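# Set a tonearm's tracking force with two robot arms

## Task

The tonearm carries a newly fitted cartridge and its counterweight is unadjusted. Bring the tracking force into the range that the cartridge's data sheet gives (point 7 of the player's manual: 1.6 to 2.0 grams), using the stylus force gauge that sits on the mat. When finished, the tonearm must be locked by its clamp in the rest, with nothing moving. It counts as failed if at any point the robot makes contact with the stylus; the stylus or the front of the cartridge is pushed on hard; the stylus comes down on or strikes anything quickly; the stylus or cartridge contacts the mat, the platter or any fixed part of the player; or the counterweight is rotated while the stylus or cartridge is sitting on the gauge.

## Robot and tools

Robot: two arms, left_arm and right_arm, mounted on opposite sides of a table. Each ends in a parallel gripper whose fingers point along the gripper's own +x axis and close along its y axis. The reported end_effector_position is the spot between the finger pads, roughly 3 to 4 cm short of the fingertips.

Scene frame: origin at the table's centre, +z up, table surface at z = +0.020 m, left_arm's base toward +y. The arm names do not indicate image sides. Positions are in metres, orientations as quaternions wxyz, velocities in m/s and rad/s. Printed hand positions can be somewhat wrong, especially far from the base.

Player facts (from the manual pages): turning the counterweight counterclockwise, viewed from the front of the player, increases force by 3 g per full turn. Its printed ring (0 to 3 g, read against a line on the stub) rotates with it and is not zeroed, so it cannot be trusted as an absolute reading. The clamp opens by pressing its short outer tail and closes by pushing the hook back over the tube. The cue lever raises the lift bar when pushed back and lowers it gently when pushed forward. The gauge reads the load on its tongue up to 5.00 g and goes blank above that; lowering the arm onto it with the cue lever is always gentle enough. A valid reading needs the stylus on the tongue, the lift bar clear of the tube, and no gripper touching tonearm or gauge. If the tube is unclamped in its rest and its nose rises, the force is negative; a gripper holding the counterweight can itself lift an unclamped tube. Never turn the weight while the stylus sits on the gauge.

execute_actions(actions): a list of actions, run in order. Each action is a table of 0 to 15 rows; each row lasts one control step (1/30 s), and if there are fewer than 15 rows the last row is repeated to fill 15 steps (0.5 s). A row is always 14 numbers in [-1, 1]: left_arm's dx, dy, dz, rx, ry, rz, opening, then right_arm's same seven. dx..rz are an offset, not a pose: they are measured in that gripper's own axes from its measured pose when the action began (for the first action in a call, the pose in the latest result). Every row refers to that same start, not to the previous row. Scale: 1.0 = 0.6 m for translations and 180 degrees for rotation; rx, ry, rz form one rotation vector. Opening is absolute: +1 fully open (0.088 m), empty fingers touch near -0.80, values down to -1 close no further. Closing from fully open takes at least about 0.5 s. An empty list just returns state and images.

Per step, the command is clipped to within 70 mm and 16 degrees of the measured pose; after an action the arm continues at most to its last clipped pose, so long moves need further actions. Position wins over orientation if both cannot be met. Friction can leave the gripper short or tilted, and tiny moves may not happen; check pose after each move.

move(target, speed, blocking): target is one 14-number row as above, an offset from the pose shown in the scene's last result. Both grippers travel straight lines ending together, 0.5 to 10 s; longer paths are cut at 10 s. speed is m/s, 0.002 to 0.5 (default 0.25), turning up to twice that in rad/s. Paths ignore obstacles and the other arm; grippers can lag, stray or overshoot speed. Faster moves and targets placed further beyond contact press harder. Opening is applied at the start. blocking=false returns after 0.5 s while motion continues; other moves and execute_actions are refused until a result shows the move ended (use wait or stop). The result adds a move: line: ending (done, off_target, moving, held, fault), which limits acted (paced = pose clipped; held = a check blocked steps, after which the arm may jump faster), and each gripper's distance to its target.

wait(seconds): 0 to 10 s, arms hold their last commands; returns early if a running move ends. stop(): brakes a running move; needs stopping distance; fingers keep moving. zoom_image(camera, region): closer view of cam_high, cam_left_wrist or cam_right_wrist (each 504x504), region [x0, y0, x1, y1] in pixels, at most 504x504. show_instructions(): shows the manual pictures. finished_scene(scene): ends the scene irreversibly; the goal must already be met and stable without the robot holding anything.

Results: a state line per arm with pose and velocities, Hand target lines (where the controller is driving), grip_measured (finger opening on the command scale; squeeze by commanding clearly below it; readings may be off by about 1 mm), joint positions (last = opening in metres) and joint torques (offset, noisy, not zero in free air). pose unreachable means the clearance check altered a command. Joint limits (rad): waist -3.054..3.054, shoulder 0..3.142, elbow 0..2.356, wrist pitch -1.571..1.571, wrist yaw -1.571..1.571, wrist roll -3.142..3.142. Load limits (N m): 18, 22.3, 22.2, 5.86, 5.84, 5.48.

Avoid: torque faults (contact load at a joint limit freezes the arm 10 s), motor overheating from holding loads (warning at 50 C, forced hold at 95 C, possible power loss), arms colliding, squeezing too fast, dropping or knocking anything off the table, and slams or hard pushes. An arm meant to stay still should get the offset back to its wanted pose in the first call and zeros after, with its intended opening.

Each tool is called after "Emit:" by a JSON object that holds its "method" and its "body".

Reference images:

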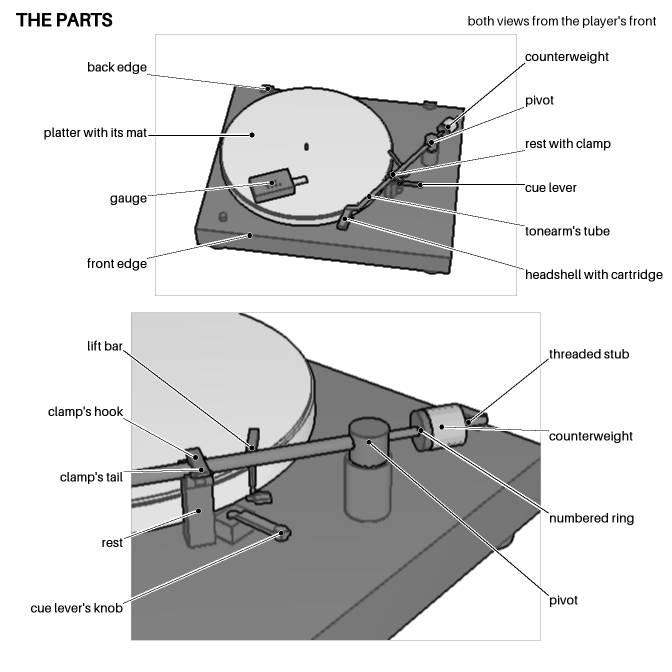

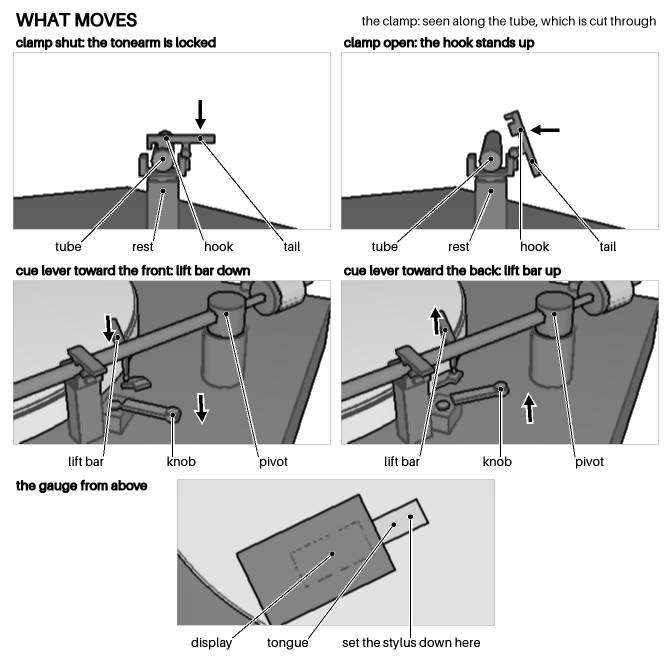

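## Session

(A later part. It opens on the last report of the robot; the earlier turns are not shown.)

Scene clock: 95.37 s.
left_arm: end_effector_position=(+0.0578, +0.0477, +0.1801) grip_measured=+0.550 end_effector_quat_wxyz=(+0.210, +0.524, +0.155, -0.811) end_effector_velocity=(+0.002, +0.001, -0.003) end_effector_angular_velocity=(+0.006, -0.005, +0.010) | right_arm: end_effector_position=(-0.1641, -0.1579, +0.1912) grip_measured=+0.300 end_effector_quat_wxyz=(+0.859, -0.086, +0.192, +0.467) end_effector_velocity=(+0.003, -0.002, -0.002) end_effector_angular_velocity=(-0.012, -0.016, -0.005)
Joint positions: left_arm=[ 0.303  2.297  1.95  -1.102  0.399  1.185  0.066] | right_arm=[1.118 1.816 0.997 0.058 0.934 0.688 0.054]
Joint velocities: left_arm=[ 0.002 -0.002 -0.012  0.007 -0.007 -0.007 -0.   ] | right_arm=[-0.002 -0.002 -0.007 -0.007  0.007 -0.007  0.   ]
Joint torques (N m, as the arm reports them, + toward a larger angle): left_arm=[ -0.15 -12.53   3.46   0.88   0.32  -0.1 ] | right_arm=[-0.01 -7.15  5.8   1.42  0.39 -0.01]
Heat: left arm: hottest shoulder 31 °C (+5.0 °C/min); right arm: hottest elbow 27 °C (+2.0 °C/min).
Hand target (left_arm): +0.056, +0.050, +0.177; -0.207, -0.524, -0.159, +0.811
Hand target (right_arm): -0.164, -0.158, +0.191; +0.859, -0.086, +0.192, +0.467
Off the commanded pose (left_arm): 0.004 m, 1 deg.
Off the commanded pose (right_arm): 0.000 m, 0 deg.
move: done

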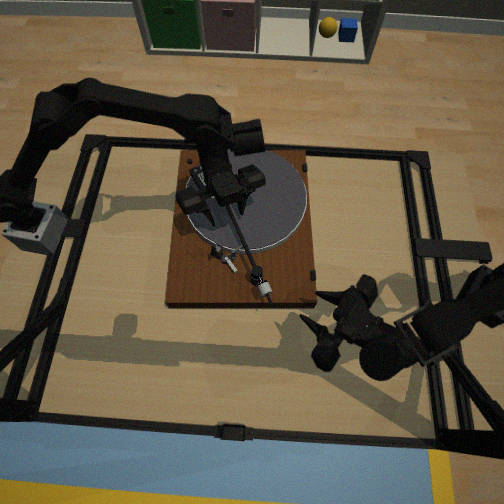

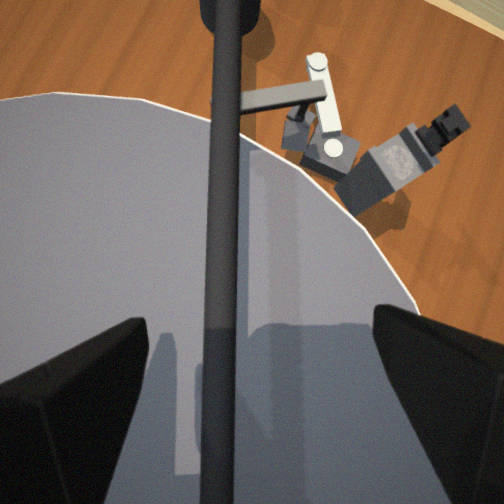

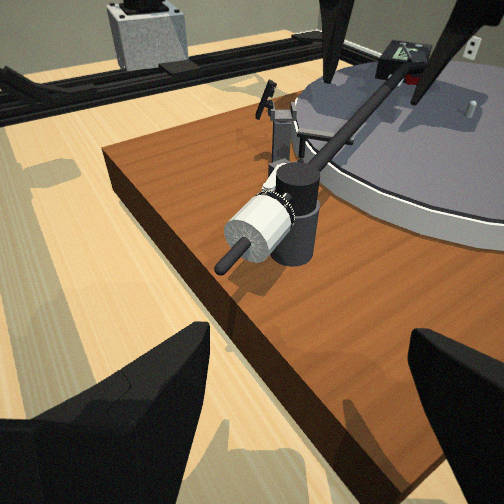

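Emit:
{"method": "execute_actions", "body": {"actions": [[[0,0,0,0,0,0,-0.05,0,0,0,0,0,0,0.3]],[[0,0,0,0,0,0,-0.08,0,0,0,0,0,0,0.3],[0,0,0,0,0,0,-0.10,0,0,0,0,0,0,0.3],[0,0,0,0,0,0,-0.12,0,0,0,0,0,0,0.3],[0,0,0,0,0,0,-0.14,0,0,0,0,0,0,0.3],[0,0,0,0,0,0,-0.16,0,0,0,0,0,0,0.3],[0,0,0,0,0,0,-0.18,0,0,0,0,0,0,0.3],[0,0,0,0,0,0,-0.2,0,0,0,0,0,0,0.3],[0,0,0,0,0,0,-0.22,0,0,0,0,0,0,0.3],[0,0,0,0,0,0,-0.24,0,0,0,0,0,0,0.3],[0,0,0,0,0,0,-0.26,0,0,0,0,0,0,0.3],[0,0,0,0,0,0,-0.28,0,0,0,0,0,0,0.3],[0,0,0,0,0,0,-0.30,0,0,0,0,0,0,0.3],[0,0,0,0,0,0,-0.32,0,0,0,0,0,0,0.3],[0,0,0,0,0,0,-0.34,0,0,0,0,0,0,0.3],[0,0,0,0,0,0,-0.36,0,0,0,0,0,0,0.3]],[[0,0,0,0,0,0,-0.375,0,0,0,0,0,0,0.3],[0,0,0,0,0,0,-0.39,0,0,0,0,0,0,0.3],[0,0,0,0,0,0,-0.405,0,0,0,0,0,0,0.3],[0,0,0,0,0,0,-0.42,0,0,0,0,0,0,0.3],[0,0,0,0,0,0,-0.435,0,0,0,0,0,0,0.3],[0,0,0,0,0,0,-0.45,0,0,0,0,0,0,0.3],[0,0,0,0,0,0,-0.465,0,0,0,0,0,0,0.3],[0,0,0,0,0,0,-0.48,0,0,0,0,0,0,0.3],[0,0,0,0,0,0,-0.495,0,0,0,0,0,0,0.3],[0,0,0,0,0,0,-0.51,0,0,0,0,0,0,0.3],[0,0,0,0,0,0,-0.52,0,0,0,0,0,0,0.3],[0,0,0,0,0,0,-0.53,0,0,0,0,0,0,0.3],[0,0,0,0,0,0,-0.54,0,0,0,0,0,0,0.3],[0,0,0,0,0,0,-0.55,0,0,0,0,0,0,0.3]],[[0,0,0,0,0,0,-0.55,0,0,0,0,0,0,0.3],[0,0,0,0,0,0,-0.55,0,0,0,0,0,0,0.3],[0,0,0,0,0,0,-0.55,0,0,0,0,0,0,0.3],[0,0,0,0,0,0,0.55,0,0,0,0,0,0,0.3]]]}}

Emit:
{"method": "wait", "body": {"seconds": 0.2}}

Emit:
{"method": "zoom_image", "body": {"camera": "cam_right_wrist", "region": [340, 20, 440, 120]}}

Scene clock: 99.53 s.
left_arm: end_effector_position=(+0.0578, +0.0477, +0.1797) grip_measured=+0.529 end_effector_quat_wxyz=(+0.210, +0.524, +0.155, -0.811) end_effector_velocity=(-0.003, +0.005, -0.001) end_effector_angular_velocity=(+0.026, -0.002, +0.000) | right_arm: end_effector_position=(-0.1641, -0.1579, +0.1914) grip_measured=+0.300 end_effector_quat_wxyz=(+0.859, -0.086, +0.192, +0.467) end_effector_velocity=(-0.001, -0.000, -0.003) end_effector_angular_velocity=(-0.017, +0.004, +0.016)
Joint positions: left_arm=[ 0.303  2.297  1.948 -1.1    0.399  1.185  0.065] | right_arm=[1.118 1.816 0.997 0.058 0.934 0.688 0.054]
Joint velocities: left_arm=[-0.007 -0.002 -0.002 -0.022 -0.007 -0.007  0.005] | right_arm=[-0.002 -0.002 -0.002 -0.007 -0.022 -0.007 -0.   ]
Joint torques (N m, as the arm reports them, + toward a larger angle): left_arm=[  0.   -12.3    4.86   0.71   0.34   0.  ] | right_arm=[-0.02 -7.16  5.81  1.42  0.39 -0.02]
Heat: left arm: hottest shoulder 32 °C (+5.1 °C/min); right arm: hottest elbow 27 °C (+2.0 °C/min).
Hand target (left_arm): +0.058, +0.048, +0.180; -0.210, -0.524, -0.155, +0.811
Hand target (right_arm): -0.164, -0.158, +0.191; +0.859, -0.086, +0.192, +0.467
Off the commanded pose (left_arm): 0.000 m, 0 deg.
Off the commanded pose (right_arm): 0.000 m, 0 deg.

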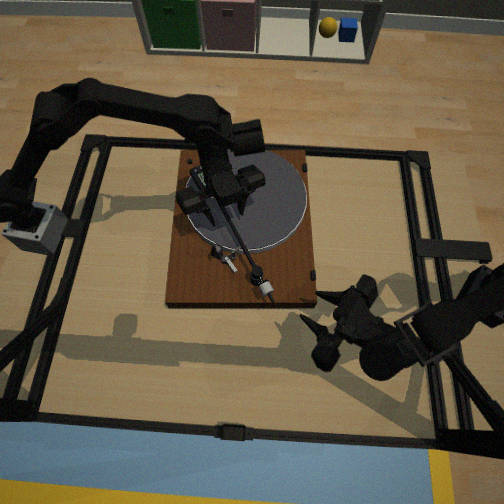

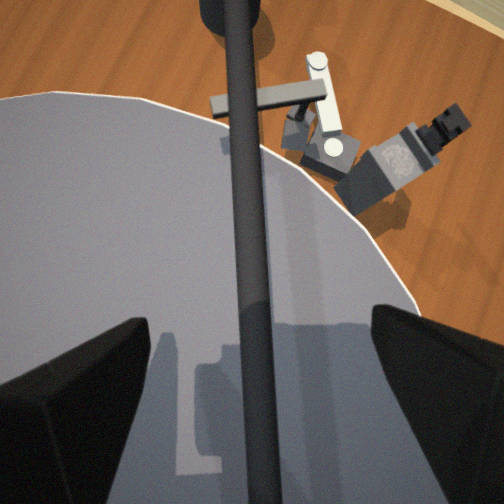

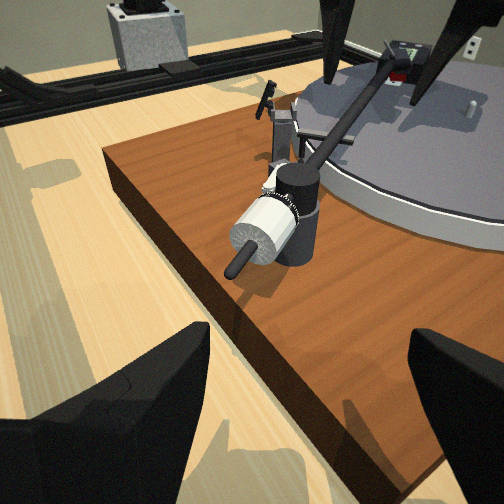

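Scene clock: 99.73 s.
left_arm: end_effector_position=(+0.0578, +0.0477, +0.1797) grip_measured=+0.546 end_effector_quat_wxyz=(+0.210, +0.524, +0.155, -0.811) end_effector_velocity=(-0.001, +0.003, -0.002) end_effector_angular_velocity=(+0.013, -0.021, -0.011) | right_arm: end_effector_position=(-0.1641, -0.1579, +0.1914) grip_measured=+0.300 end_effector_quat_wxyz=(+0.859, -0.086, +0.192, +0.467) end_effector_velocity=(+0.001, -0.003, -0.004) end_effector_angular_velocity=(-0.009, -0.007, -0.006)
Joint positions: left_arm=[ 0.303  2.297  1.948 -1.1    0.399  1.185  0.066] | right_arm=[1.118 1.816 0.997 0.058 0.934 0.688 0.054]
Joint velocities: left_arm=[-0.007 -0.002 -0.007 -0.007 -0.022  0.007  0.002] | right_arm=[ 0.002  0.002 -0.007 -0.007  0.007  0.007 -0.   ]
Joint torques (N m, as the arm reports them, + toward a larger angle): left_arm=[ -0.03 -12.27   4.86   0.71   0.33   0.  ] | right_arm=[-0.02 -7.15  5.81  1.42  0.39 -0.01]
Heat: left arm: hottest shoulder 32 °C (+5.1 °C/min); right arm: hottest elbow 27 °C (+2.0 °C/min).
Hand target (left_arm): +0.058, +0.048, +0.180; -0.210, -0.524, -0.155, +0.811
Hand target (right_arm): -0.164, -0.158, +0.191; +0.859, -0.086, +0.192, +0.467
Off the commanded pose (left_arm): 0.000 m, 0 deg.
Off the commanded pose (right_arm): 0.000 m, 0 deg.
wait: 0.20 s; no rest

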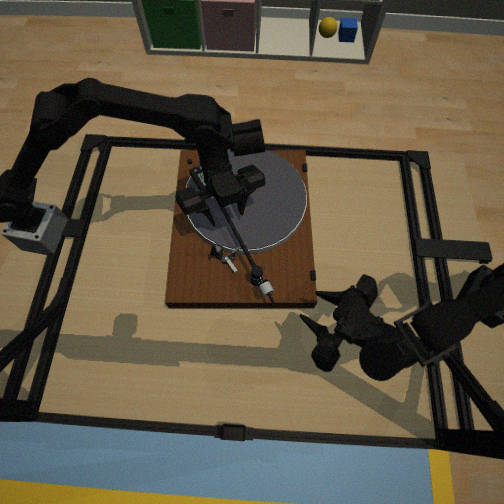

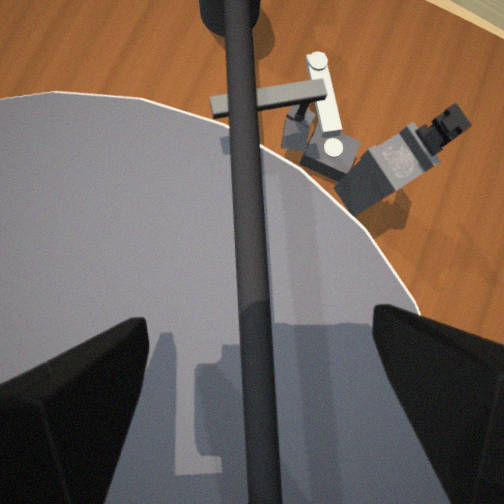

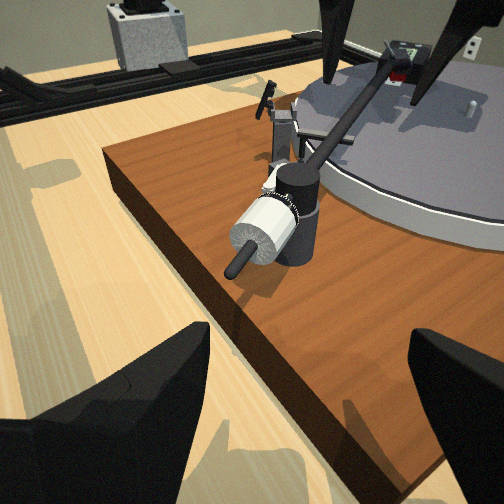

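Region (340, 20, 440, 120) of cam_right_wrist's 504x504 image, scaled by 5.040, with more detail than that image has.

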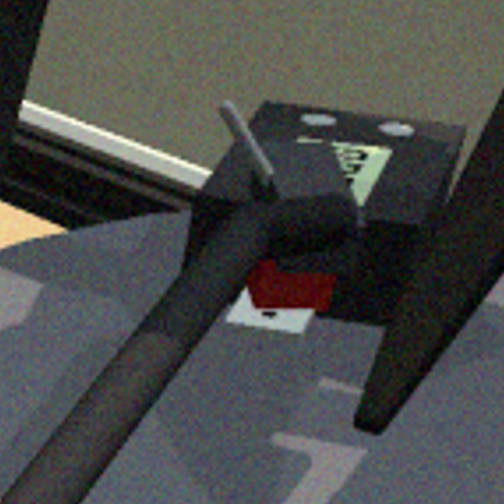

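Emit:
{"method": "move", "body": {"target": [-0.11,0,0.02,0,0,0,0.55, 0,0,0,0,0,0,0.3], "speed": 0.12}}

Emit:
{"method": "zoom_image", "body": {"camera": "cam_left_wrist", "region": [170, 344, 330, 504]}}

Scene clock: 101.40 s.
left_arm: end_effector_position=(+0.0720, +0.0559, +0.2399) grip_measured=+0.550 end_effector_quat_wxyz=(+0.207, +0.525, +0.162, -0.809) end_effector_velocity=(+0.002, -0.000, +0.004) end_effector_angular_velocity=(+0.002, -0.005, +0.023) | right_arm: end_effector_position=(-0.1641, -0.1579, +0.1914) grip_measured=+0.300 end_effector_quat_wxyz=(+0.859, -0.086, +0.192, +0.467) end_effector_velocity=(+0.001, -0.001, -0.001) end_effector_angular_velocity=(-0.020, -0.016, +0.012)
Joint positions: left_arm=[ 0.336  2.292  2.181 -1.366  0.399  1.217  0.066] | right_arm=[1.118 1.816 0.997 0.058 0.934 0.688 0.054]
Joint velocities: left_arm=[ 0.002 -0.002  0.012 -0.007 -0.007 -0.022 -0.   ] | right_arm=[-0.002 -0.002 -0.002 -0.007 -0.007 -0.022 -0.   ]
Joint torques (N m, as the arm reports them, + toward a larger angle): left_arm=[  0.19 -12.45   6.18   0.45   0.5    0.15] | right_arm=[-0.02 -7.16  5.8   1.42  0.39 -0.02]
Heat: left arm: hottest shoulder 32 °C (+5.0 °C/min); right arm: hottest shoulder 27 °C (+2.0 °C/min).
Hand target (left_arm): +0.073, +0.054, +0.245; -0.210, -0.524, -0.155, +0.811
Hand target (right_arm): -0.164, -0.158, +0.191; +0.859, -0.086, +0.192, +0.467
Off the commanded pose (left_arm): 0.006 m, 1 deg.
Off the commanded pose (right_arm): 0.000 m, 0 deg.
move: done

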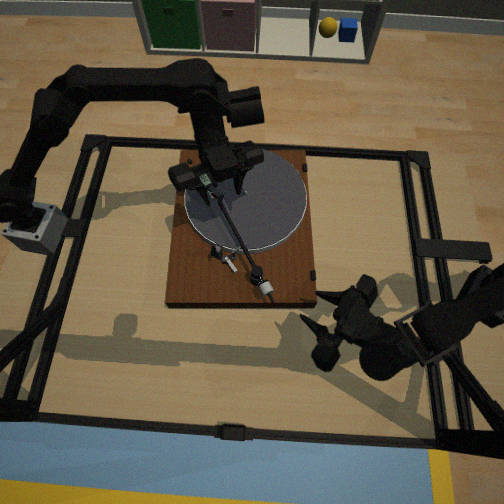

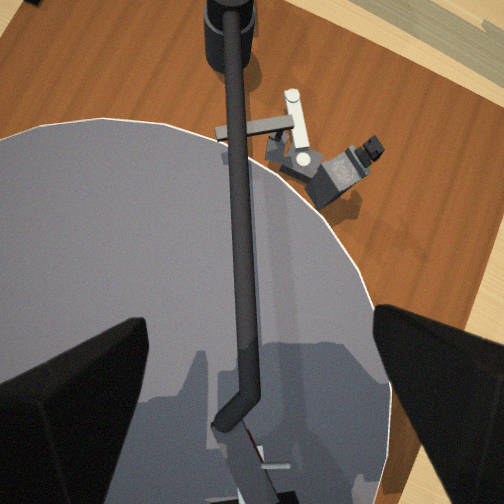

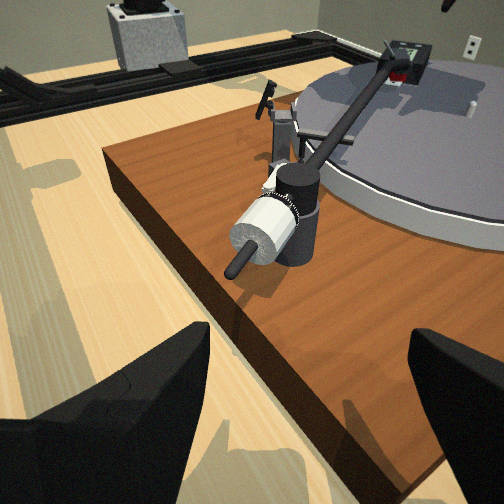

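Region (170, 344, 330, 504) of cam_left_wrist's 504x504 image, scaled by 3.150, with more detail than that image has.

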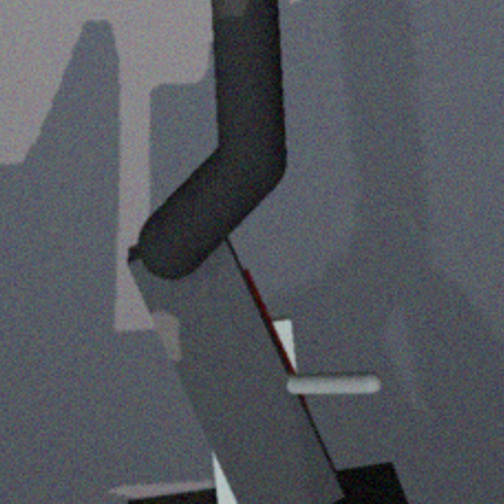

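Emit:
{"method": "move", "body": {"target": [0.166,-0.086,0.205,-0.292,0.028,0.311,-0.85, 0,0,0,0,0,0,0.3], "speed": 0.4}}

Scene clock: 105.53 s.
left_arm: end_effector_position=(-0.0863, +0.0273, +0.2032) grip_measured=-0.792 end_effector_quat_wxyz=(+0.745, +0.428, +0.239, -0.453) end_effector_velocity=(+0.002, +0.002, +0.002) end_effector_angular_velocity=(-0.004, -0.016, +0.020) | right_arm: end_effector_position=(-0.1641, -0.1579, +0.1914) grip_measured=+0.300 end_effector_quat_wxyz=(+0.859, -0.086, +0.192, +0.467) end_effector_velocity=(+0.001, -0.001, +0.001) end_effector_angular_velocity=(-0.008, -0.002, +0.006)
Joint positions: left_arm=[-0.296  2.297  1.929 -0.902 -0.678 -0.429  0.   ] | right_arm=[1.118 1.816 0.997 0.058 0.934 0.688 0.054]
Joint velocities: left_arm=[-0.002  0.002  0.007 -0.022 -0.022 -0.022 -0.   ] | right_arm=[-0.002 -0.007 -0.002 -0.007 -0.007 -0.007  0.   ]
Joint torques (N m, as the arm reports them, + toward a larger angle): left_arm=[  0.05 -10.89   6.53   0.8   -0.67  -0.2 ] | right_arm=[-0.02 -7.15  5.79  1.41  0.39 -0.02]
Heat: left arm: hottest shoulder 33 °C (+5.1 °C/min); right arm: hottest shoulder 27 °C (+1.0 °C/min).
Hand target (left_arm): -0.087, +0.025, +0.201; +0.747, +0.427, +0.239, -0.450
Hand target (right_arm): -0.164, -0.158, +0.191; +0.859, -0.086, +0.192, +0.467
Off the commanded pose (left_arm): 0.004 m, 1 deg.
Off the commanded pose (right_arm): 0.000 m, 0 deg.
move: done

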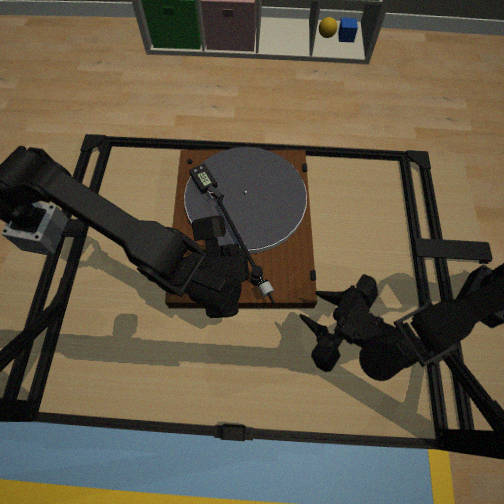

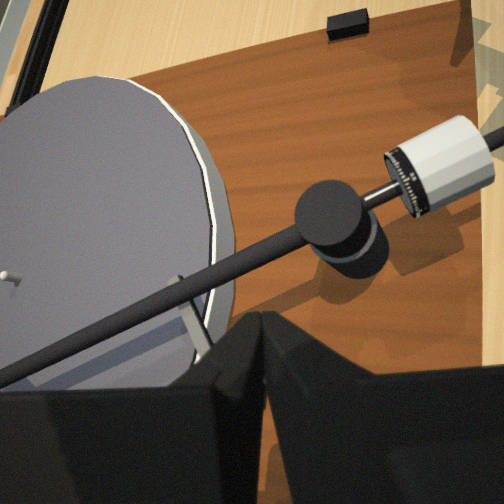

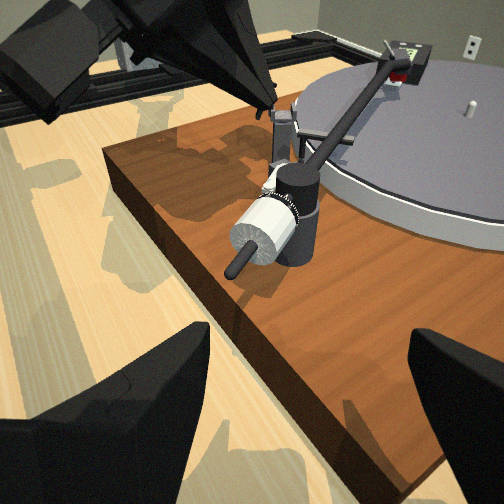

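Emit:
{"method": "move", "body": {"target": [0.063,-0.053,-0.043,0,0,0,-0.85, 0,0,0,0,0,0,0.3], "speed": 0.1}}

Scene clock: 107.07 s.
left_arm: end_effector_position=(-0.0961, +0.0221, +0.1556) grip_measured=-0.792 end_effector_quat_wxyz=(+0.745, +0.423, +0.239, -0.457) end_effector_velocity=(-0.001, -0.001, +0.002) end_effector_angular_velocity=(-0.013, +0.000, +0.005) | right_arm: end_effector_position=(-0.1641, -0.1579, +0.1914) grip_measured=+0.300 end_effector_quat_wxyz=(+0.859, -0.086, +0.192, +0.467) end_effector_velocity=(-0.001, -0.000, -0.001) end_effector_angular_velocity=(-0.013, +0.006, +0.016)
Joint positions: left_arm=[-0.309  2.368  1.86  -0.756 -0.679 -0.443  0.   ] | right_arm=[1.118 1.816 0.997 0.058 0.934 0.688 0.054]
Joint velocities: left_arm=[-0.002 -0.002 -0.002  0.007 -0.007 -0.007 -0.   ] | right_arm=[-0.002 -0.007 -0.002 -0.007 -0.022 -0.007 -0.   ]
Joint torques (N m, as the arm reports them, + toward a larger angle): left_arm=[ -0.14 -11.66   3.96   1.17  -0.66  -0.2 ] | right_arm=[-0.02 -7.16  5.81  1.42  0.39 -0.01]
Heat: left arm: hottest shoulder 33 °C (+5.0 °C/min); right arm: hottest shoulder 27 °C (+1.0 °C/min).
Hand target (left_arm): -0.096, +0.025, +0.148; +0.745, +0.428, +0.239, -0.453
Hand target (right_arm): -0.164, -0.158, +0.191; +0.859, -0.086, +0.192, +0.467
Off the commanded pose (left_arm): 0.008 m, 1 deg.
Off the commanded pose (right_arm): 0.000 m, 0 deg.
move: done

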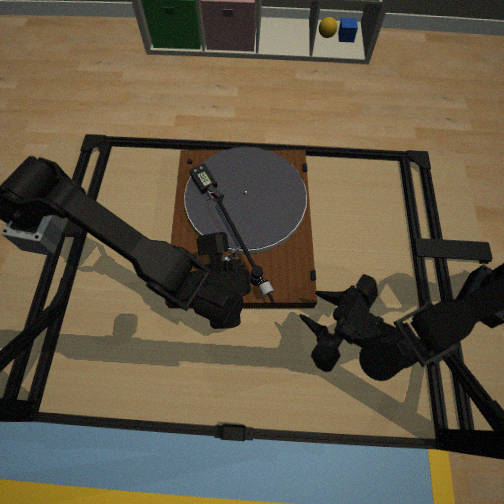

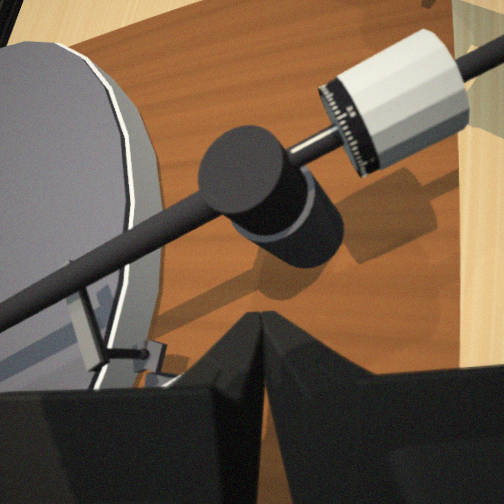

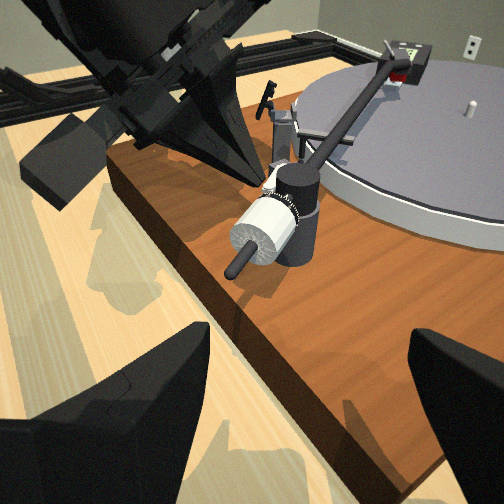

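Emit:
{"method": "move", "body": {"target": [0.053,0.007,-0.018,0,0,0,-0.85, 0,0,0,0,0,0,0.3], "speed": 0.04}}

Emit:
{"method": "zoom_image", "body": {"camera": "cam_left_wrist", "region": [280, 0, 504, 200]}}

Scene clock: 109.23 s.
left_arm: end_effector_position=(-0.0791, +0.0139, +0.1379) grip_measured=-0.792 end_effector_quat_wxyz=(+0.750, +0.412, +0.237, -0.460) end_effector_velocity=(-0.003, -0.001, +0.003) end_effector_angular_velocity=(-0.012, +0.015, +0.000) | right_arm: end_effector_position=(-0.1641, -0.1578, +0.1916) grip_measured=+0.300 end_effector_quat_wxyz=(+0.859, -0.085, +0.192, +0.467) end_effector_velocity=(+0.001, -0.001, +0.001) end_effector_angular_velocity=(-0.008, -0.002, +0.006)
Joint positions: left_arm=[-0.27   2.374  1.787 -0.626 -0.67  -0.4    0.   ] | right_arm=[1.118 1.815 0.998 0.058 0.934 0.688 0.054]
Joint velocities: left_arm=[-0.002 -0.007 -0.002  0.007  0.007 -0.007  0.   ] | right_arm=[-0.002 -0.007 -0.002 -0.007 -0.007 -0.007 -0.   ]
Joint torques (N m, as the arm reports them, + toward a larger angle): left_arm=[  0.17 -11.32   3.61   1.26  -0.25   0.15] | right_arm=[-0.02 -7.16  5.8   1.41  0.39 -0.01]
Heat: left arm: hottest shoulder 34 °C (+6.0 °C/min); right arm: hottest shoulder 27 °C (+1.0 °C/min).
Hand target (left_arm): -0.077, +0.017, +0.128; +0.745, +0.423, +0.239, -0.457
Hand target (right_arm): -0.164, -0.158, +0.192; +0.859, -0.085, +0.192, +0.467
Off the commanded pose (left_arm): 0.011 m, 1 deg.
Off the commanded pose (right_arm): 0.000 m, 0 deg.
move: off_target (left_arm)

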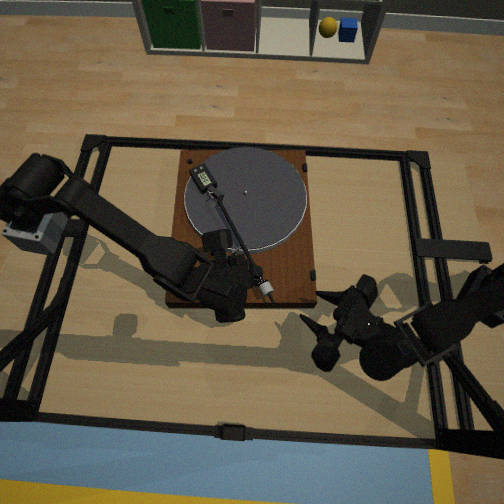

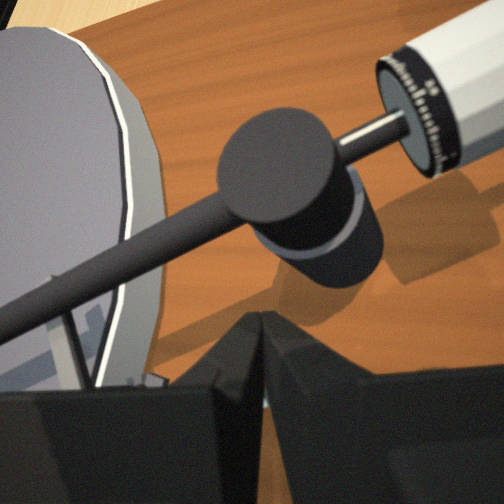

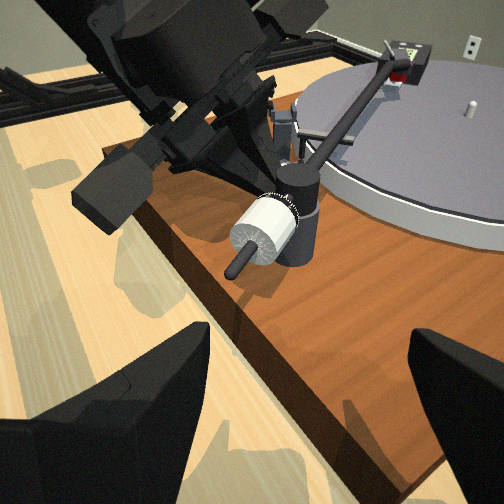

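Region (280, 0, 504, 200) of cam_left_wrist's 504x504 image, scaled by 2.250, with more detail than that image has; it fills the top 450 rows of this view, and the rest is white.

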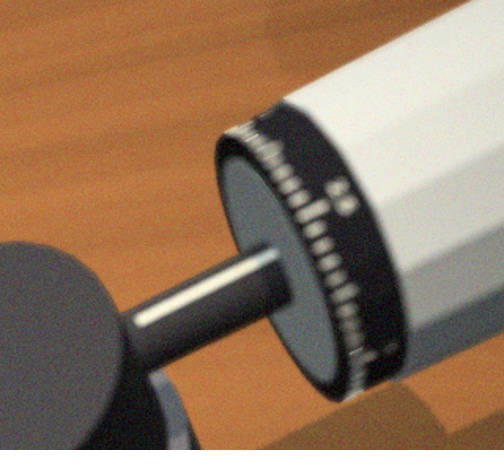

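Emit:
{"method": "move", "body": {"target": [-0.014,-0.003,-0.043,0,0.01,0,-0.85, 0,0,0,0,0,0,0.3], "speed": 0.03}}

Emit:
{"method": "wait", "body": {"seconds": 2}}

Emit:
{"method": "zoom_image", "body": {"camera": "cam_high", "region": [175, 155, 275, 285]}}

Scene clock: 111.20 s.
left_arm: end_effector_position=(-0.0887, +0.0332, +0.1352) grip_measured=-0.792 end_effector_quat_wxyz=(+0.749, +0.411, +0.243, -0.459) end_effector_velocity=(-0.001, +0.004, -0.001) end_effector_angular_velocity=(-0.002, -0.001, +0.011) | right_arm: end_effector_position=(-0.1641, -0.1578, +0.1916) grip_measured=+0.300 end_effector_quat_wxyz=(+0.859, -0.085, +0.192, +0.467) end_effector_velocity=(+0.003, -0.001, -0.000) end_effector_angular_velocity=(-0.007, -0.014, -0.005)
Joint positions: left_arm=[-0.304  2.332  1.708 -0.622 -0.672 -0.45   0.   ] | right_arm=[1.118 1.815 0.998 0.058 0.934 0.688 0.054]
Joint velocities: left_arm=[-0.007 -0.002 -0.007 -0.007 -0.007 -0.022 -0.   ] | right_arm=[-0.002 -0.002 -0.002 -0.007  0.007 -0.007 -0.   ]
Joint torques (N m, as the arm reports them, + toward a larger angle): left_arm=[  0.49 -12.79   2.42   0.62  -0.28  -0.21] | right_arm=[-0.03 -7.15  5.8   1.42  0.39 -0.01]
Heat: left arm: hottest shoulder 34 °C (+5.0 °C/min); right arm: hottest shoulder 27 °C (+1.0 °C/min).
Hand target (left_arm): -0.084, +0.039, +0.129; +0.747, +0.419, +0.248, -0.453
Hand target (right_arm): -0.164, -0.158, +0.192; +0.859, -0.085, +0.192, +0.467
Off the commanded pose (left_arm): 0.010 m, 1 deg.
Off the commanded pose (right_arm): 0.000 m, 0 deg.
move: off_target (left_arm)

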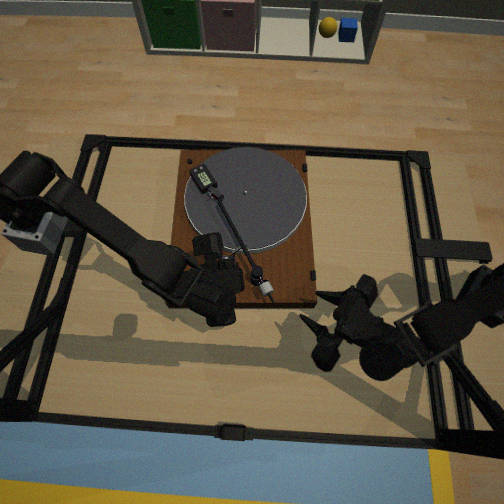

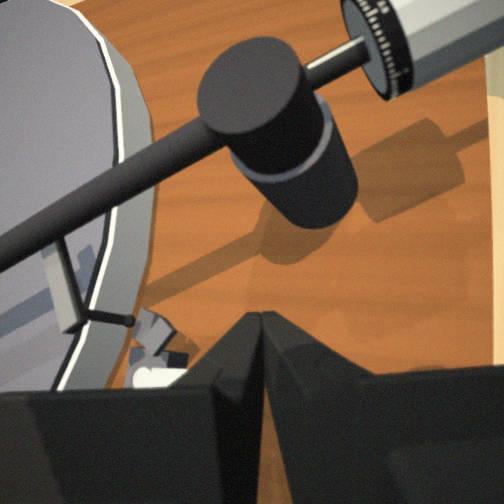

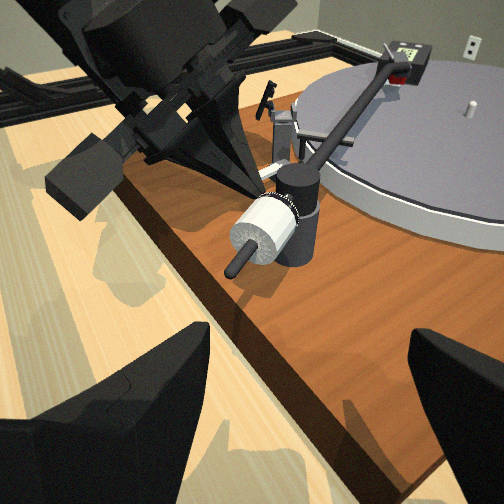

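Scene clock: 113.20 s.
left_arm: end_effector_position=(-0.0888, +0.0334, +0.1352) grip_measured=-0.792 end_effector_quat_wxyz=(+0.749, +0.411, +0.243, -0.459) end_effector_velocity=(+0.002, +0.004, -0.000) end_effector_angular_velocity=(+0.020, -0.019, -0.006) | right_arm: end_effector_position=(-0.1641, -0.1578, +0.1917) grip_measured=+0.300 end_effector_quat_wxyz=(+0.859, -0.085, +0.192, +0.467) end_effector_velocity=(+0.000, +0.001, +0.002) end_effector_angular_velocity=(+0.005, +0.005, +0.006)
Joint positions: left_arm=[-0.304  2.331  1.707 -0.622 -0.672 -0.451  0.   ] | right_arm=[1.118 1.815 0.998 0.058 0.935 0.688 0.054]
Joint velocities: left_arm=[-0.002 -0.002 -0.002 -0.022 -0.007  0.007 -0.   ] | right_arm=[-0.002 -0.007 -0.002  0.007 -0.007 -0.007  0.   ]
Joint torques (N m, as the arm reports them, + toward a larger angle): left_arm=[  0.41 -12.81   2.42   0.63  -0.29  -0.18] | right_arm=[-0.02 -7.15  5.81  1.42  0.39 -0.02]
Heat: left arm: hottest shoulder 35 °C (+6.0 °C/min); right arm: hottest shoulder 27 °C (+1.0 °C/min).
Hand target (left_arm): -0.084, +0.039, +0.129; +0.747, +0.419, +0.248, -0.453
Hand target (right_arm): -0.164, -0.158, +0.192; +0.859, -0.085, +0.192, +0.467
Off the commanded pose (left_arm): 0.010 m, 1 deg.
Off the commanded pose (right_arm): 0.000 m, 0 deg.
wait: 2.00 s; at rest by 0.17 s

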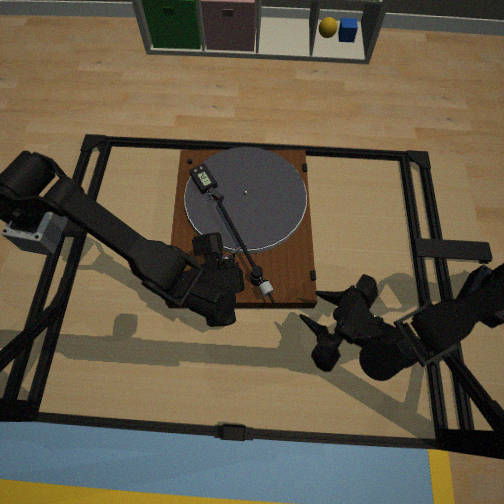

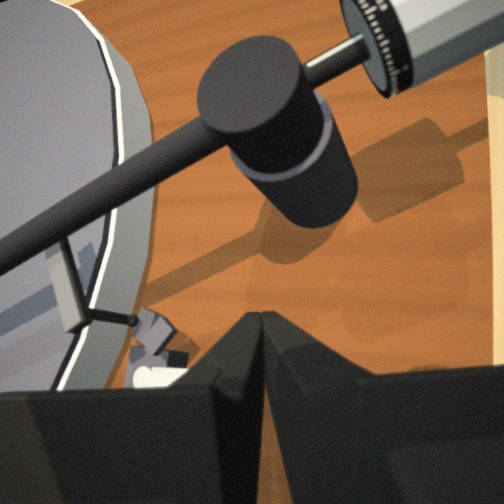

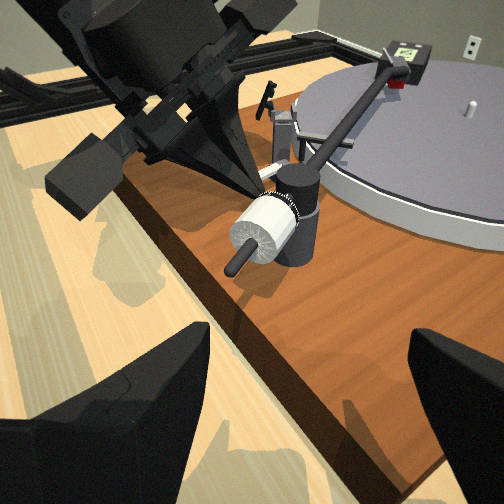

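Region (175, 155, 275, 285) of cam_high's 504x504 image, scaled by 3.877, with more detail than that image has; it fills the left 388 columns of this view, and the rest is white.

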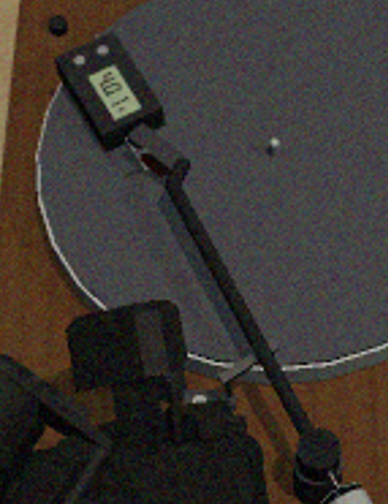

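Emit:
{"method": "move", "body": {"target": [-0.045,-0.028,0.012,0,0,0,-0.85, 0,0,0,0,0,0,0.3], "speed": 0.1}}

Emit:
{"method": "move", "body": {"target": [0.016,0.043,-0.076,0,0.01,0,-0.85, 0,0,0,0,0,0,0.3], "speed": 0.1}}

Emit:
{"method": "zoom_image", "body": {"camera": "cam_high", "region": [185, 160, 235, 210]}}

Scene clock: 115.23 s.
left_arm: end_effector_position=(-0.1152, +0.0388, +0.1540) grip_measured=-0.792 end_effector_quat_wxyz=(+0.747, +0.413, +0.244, -0.461) end_effector_velocity=(+0.001, +0.003, +0.001) end_effector_angular_velocity=(+0.015, -0.018, -0.006) | right_arm: end_effector_position=(-0.1641, -0.1578, +0.1917) grip_measured=+0.300 end_effector_quat_wxyz=(+0.859, -0.085, +0.192, +0.467) end_effector_velocity=(+0.001, -0.001, +0.001) end_effector_angular_velocity=(-0.015, -0.014, +0.012)
Joint positions: left_arm=[-0.359  2.341  1.808 -0.755 -0.683 -0.513  0.   ] | right_arm=[1.118 1.815 0.998 0.058 0.935 0.688 0.054]
Joint velocities: left_arm=[-0.002 -0.002  0.002 -0.022 -0.007  0.007 -0.   ] | right_arm=[-0.002 -0.007 -0.002 -0.007 -0.007 -0.022 -0.   ]
Joint torques (N m, as the arm reports them, + toward a larger angle): left_arm=[ -0.06 -11.09   6.36   0.76  -0.7   -0.19] | right_arm=[-0.03 -7.16  5.8   1.42  0.39 -0.02]
Heat: left arm: hottest shoulder 35 °C (+5.0 °C/min); right arm: hottest shoulder 27 °C (+1.0 °C/min).
Hand target (left_arm): -0.116, +0.037, +0.153; +0.749, +0.411, +0.243, -0.460
Hand target (right_arm): -0.164, -0.158, +0.192; +0.859, -0.085, +0.192, +0.467
Off the commanded pose (left_arm): 0.003 m, 0 deg.
Off the commanded pose (right_arm): 0.000 m, 0 deg.
move: done

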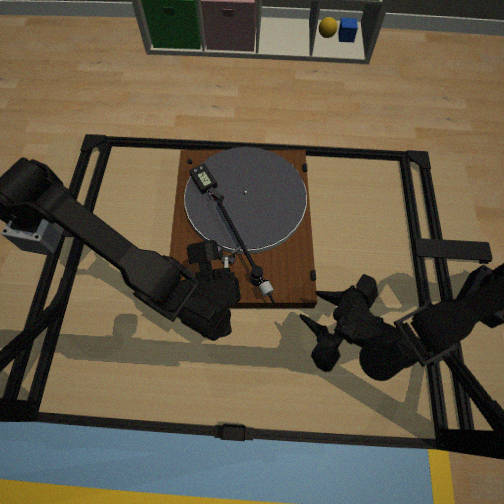

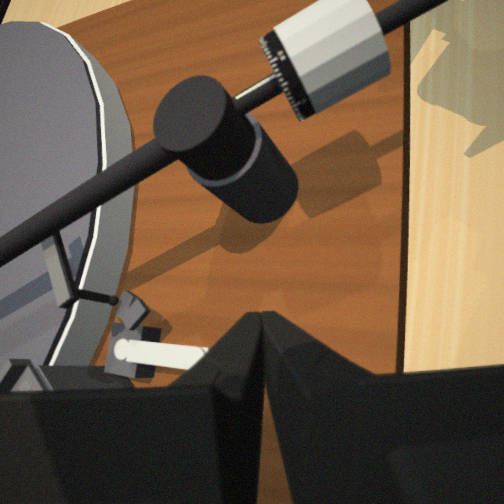

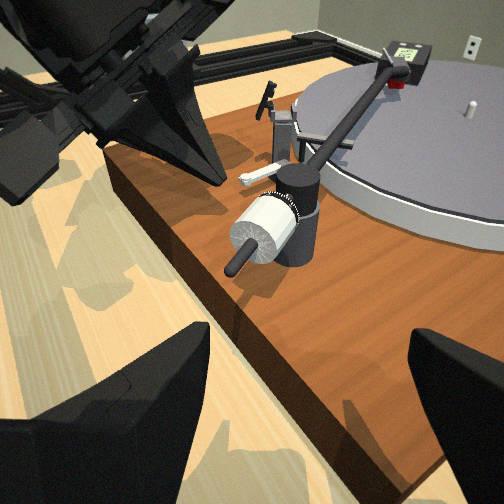

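Scene clock: 116.17 s.
left_arm: end_effector_position=(-0.0882, +0.0767, +0.1296) grip_measured=-0.792 end_effector_quat_wxyz=(+0.743, +0.422, +0.254, -0.453) end_effector_velocity=(+0.001, +0.002, +0.006) end_effector_angular_velocity=(-0.011, -0.004, -0.006) | right_arm: end_effector_position=(-0.1641, -0.1578, +0.1917) grip_measured=+0.300 end_effector_quat_wxyz=(+0.859, -0.085, +0.192, +0.467) end_effector_velocity=(-0.002, +0.000, -0.002) end_effector_angular_velocity=(-0.004, -0.000, +0.011)
Joint positions: left_arm=[-0.342  2.224  1.512 -0.602 -0.668 -0.513  0.   ] | right_arm=[1.118 1.815 0.998 0.058 0.935 0.688 0.054]
Joint velocities: left_arm=[-0.002 -0.022 -0.017  0.007 -0.007  0.007 -0.   ] | right_arm=[ 0.002  0.002 -0.002  0.007 -0.007 -0.007 -0.   ]
Joint torques (N m, as the arm reports them, + toward a larger angle): left_arm=[  0.2  -13.13   3.18   1.16  -0.28   0.01] | right_arm=[-0.02 -7.16  5.81  1.42  0.39 -0.01]
Heat: left arm: hottest shoulder 35 °C (+5.0 °C/min); right arm: hottest shoulder 27 °C (+1.0 °C/min).
Hand target (left_arm): -0.087, +0.078, +0.132; +0.743, +0.420, +0.255, -0.455
Hand target (right_arm): -0.164, -0.158, +0.192; +0.859, -0.085, +0.192, +0.467
Off the commanded pose (left_arm): 0.003 m, 0 deg.
Off the commanded pose (right_arm): 0.000 m, 0 deg.
move: done

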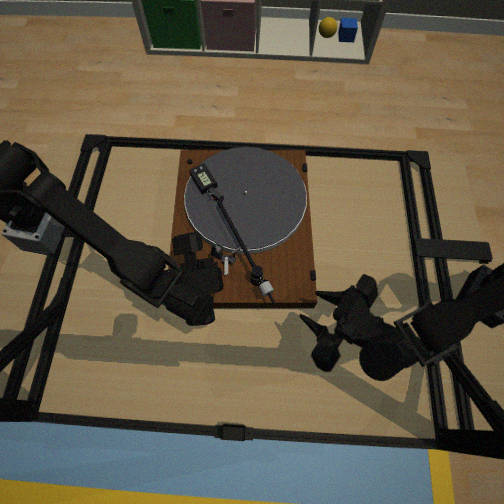

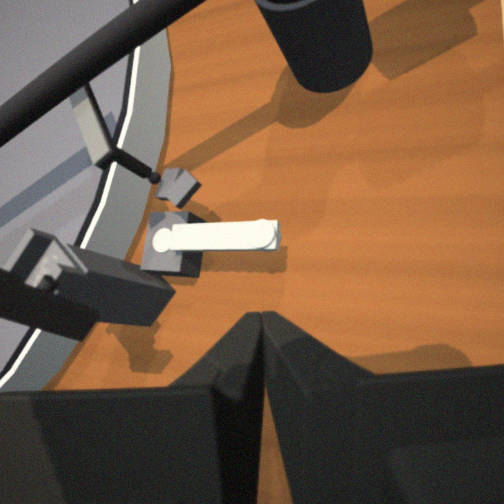

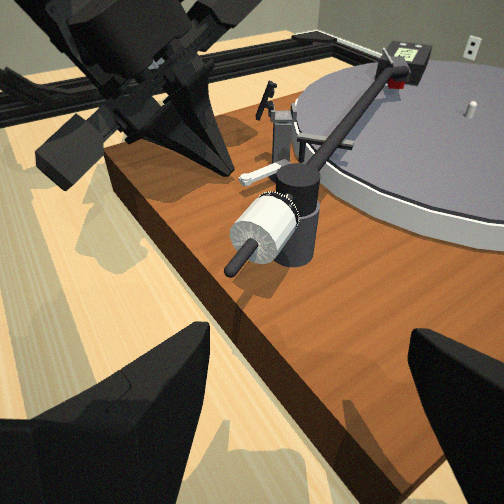

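Region (185, 160, 235, 210) of cam_high's 504x504 image, scaled by 10.080, with more detail than that image has.

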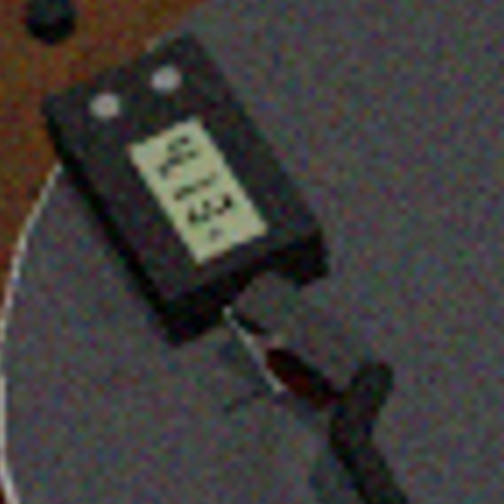

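Emit:
{"method": "wait", "body": {"seconds": 4}}

Emit:
{"method": "zoom_image", "body": {"camera": "cam_high", "region": [170, 150, 250, 230]}}

Emit:
{"method": "zoom_image", "body": {"camera": "cam_right_wrist", "region": [360, 30, 440, 110]}}

Scene clock: 120.60 s.
left_arm: end_effector_position=(-0.0881, +0.0769, +0.1298) grip_measured=-0.792 end_effector_quat_wxyz=(+0.743, +0.421, +0.254, -0.453) end_effector_velocity=(-0.000, +0.000, +0.002) end_effector_angular_velocity=(-0.011, +0.003, +0.016) | right_arm: end_effector_position=(-0.1641, -0.1578, +0.1918) grip_measured=+0.300 end_effector_quat_wxyz=(+0.859, -0.085, +0.192, +0.467) end_effector_velocity=(+0.001, -0.001, -0.001) end_effector_angular_velocity=(-0.020, -0.016, +0.012)
Joint positions: left_arm=[-0.342  2.222  1.51  -0.601 -0.668 -0.513  0.   ] | right_arm=[1.118 1.815 0.998 0.058 0.935 0.688 0.054]
Joint velocities: left_arm=[-0.002 -0.002  0.002 -0.007 -0.007 -0.022  0.   ] | right_arm=[-0.002 -0.002 -0.002 -0.007 -0.007 -0.022 -0.   ]
Joint torques (N m, as the arm reports them, + toward a larger angle): left_arm=[  0.19 -12.94   3.29   1.12  -0.26   0.03] | right_arm=[-0.01 -7.13  5.79  1.42  0.39 -0.01]
Heat: left arm: hottest shoulder 36 °C (+5.1 °C/min); right arm: hottest shoulder 27 °C (+1.0 °C/min).
Hand target (left_arm): -0.087, +0.078, +0.132; +0.743, +0.420, +0.255, -0.454
Hand target (right_arm): -0.164, -0.158, +0.192; +0.859, -0.085, +0.192, +0.467
Off the commanded pose (left_arm): 0.003 m, 0 deg.
Off the commanded pose (right_arm): 0.000 m, 0 deg.
wait: 4.00 s; at rest from the start

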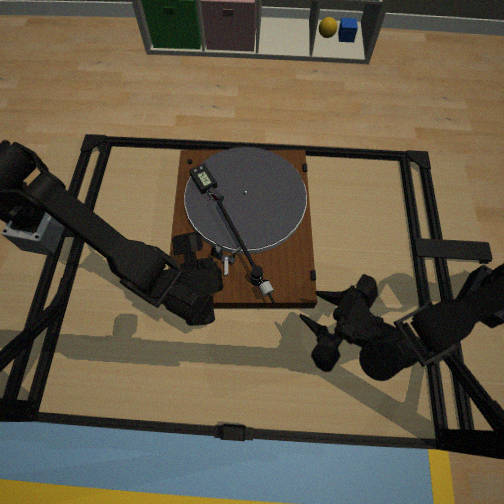

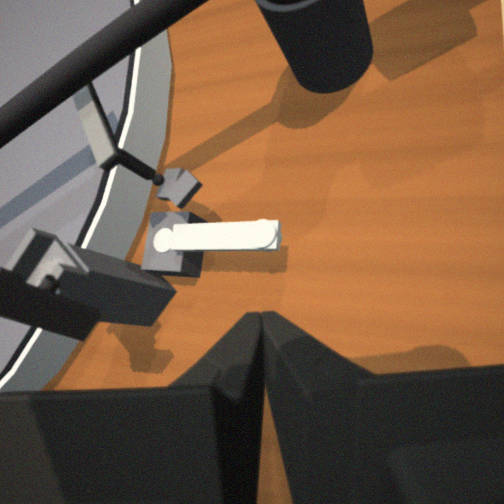

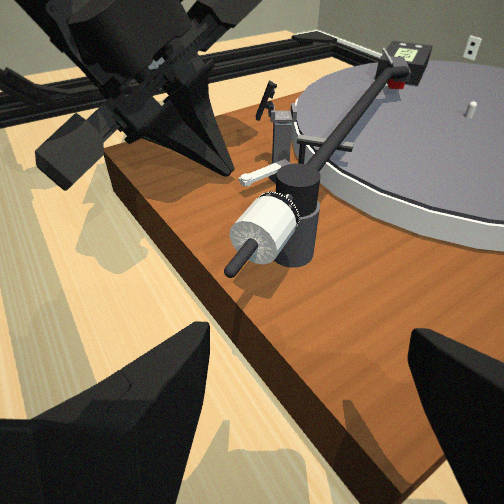

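Region (170, 150, 250, 230) of cam_high's 504x504 image, scaled by 6.300, with more detail than that image has.

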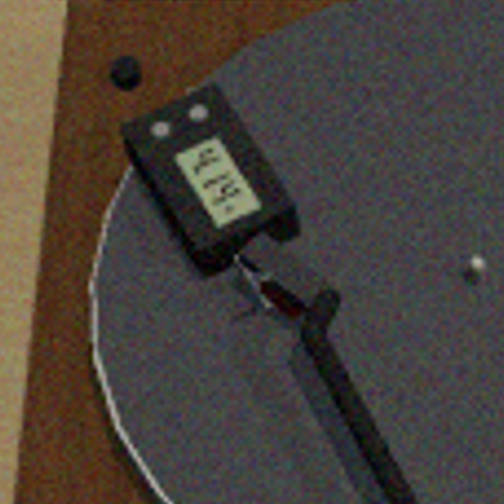

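Region (360, 30, 440, 110) of cam_right_wrist's 504x504 image, scaled by 6.300, with more detail than that image has.

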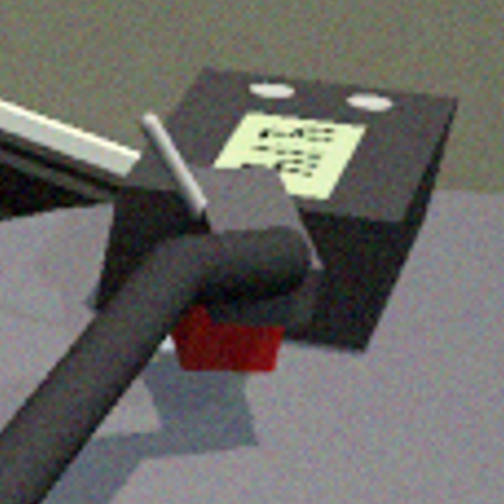

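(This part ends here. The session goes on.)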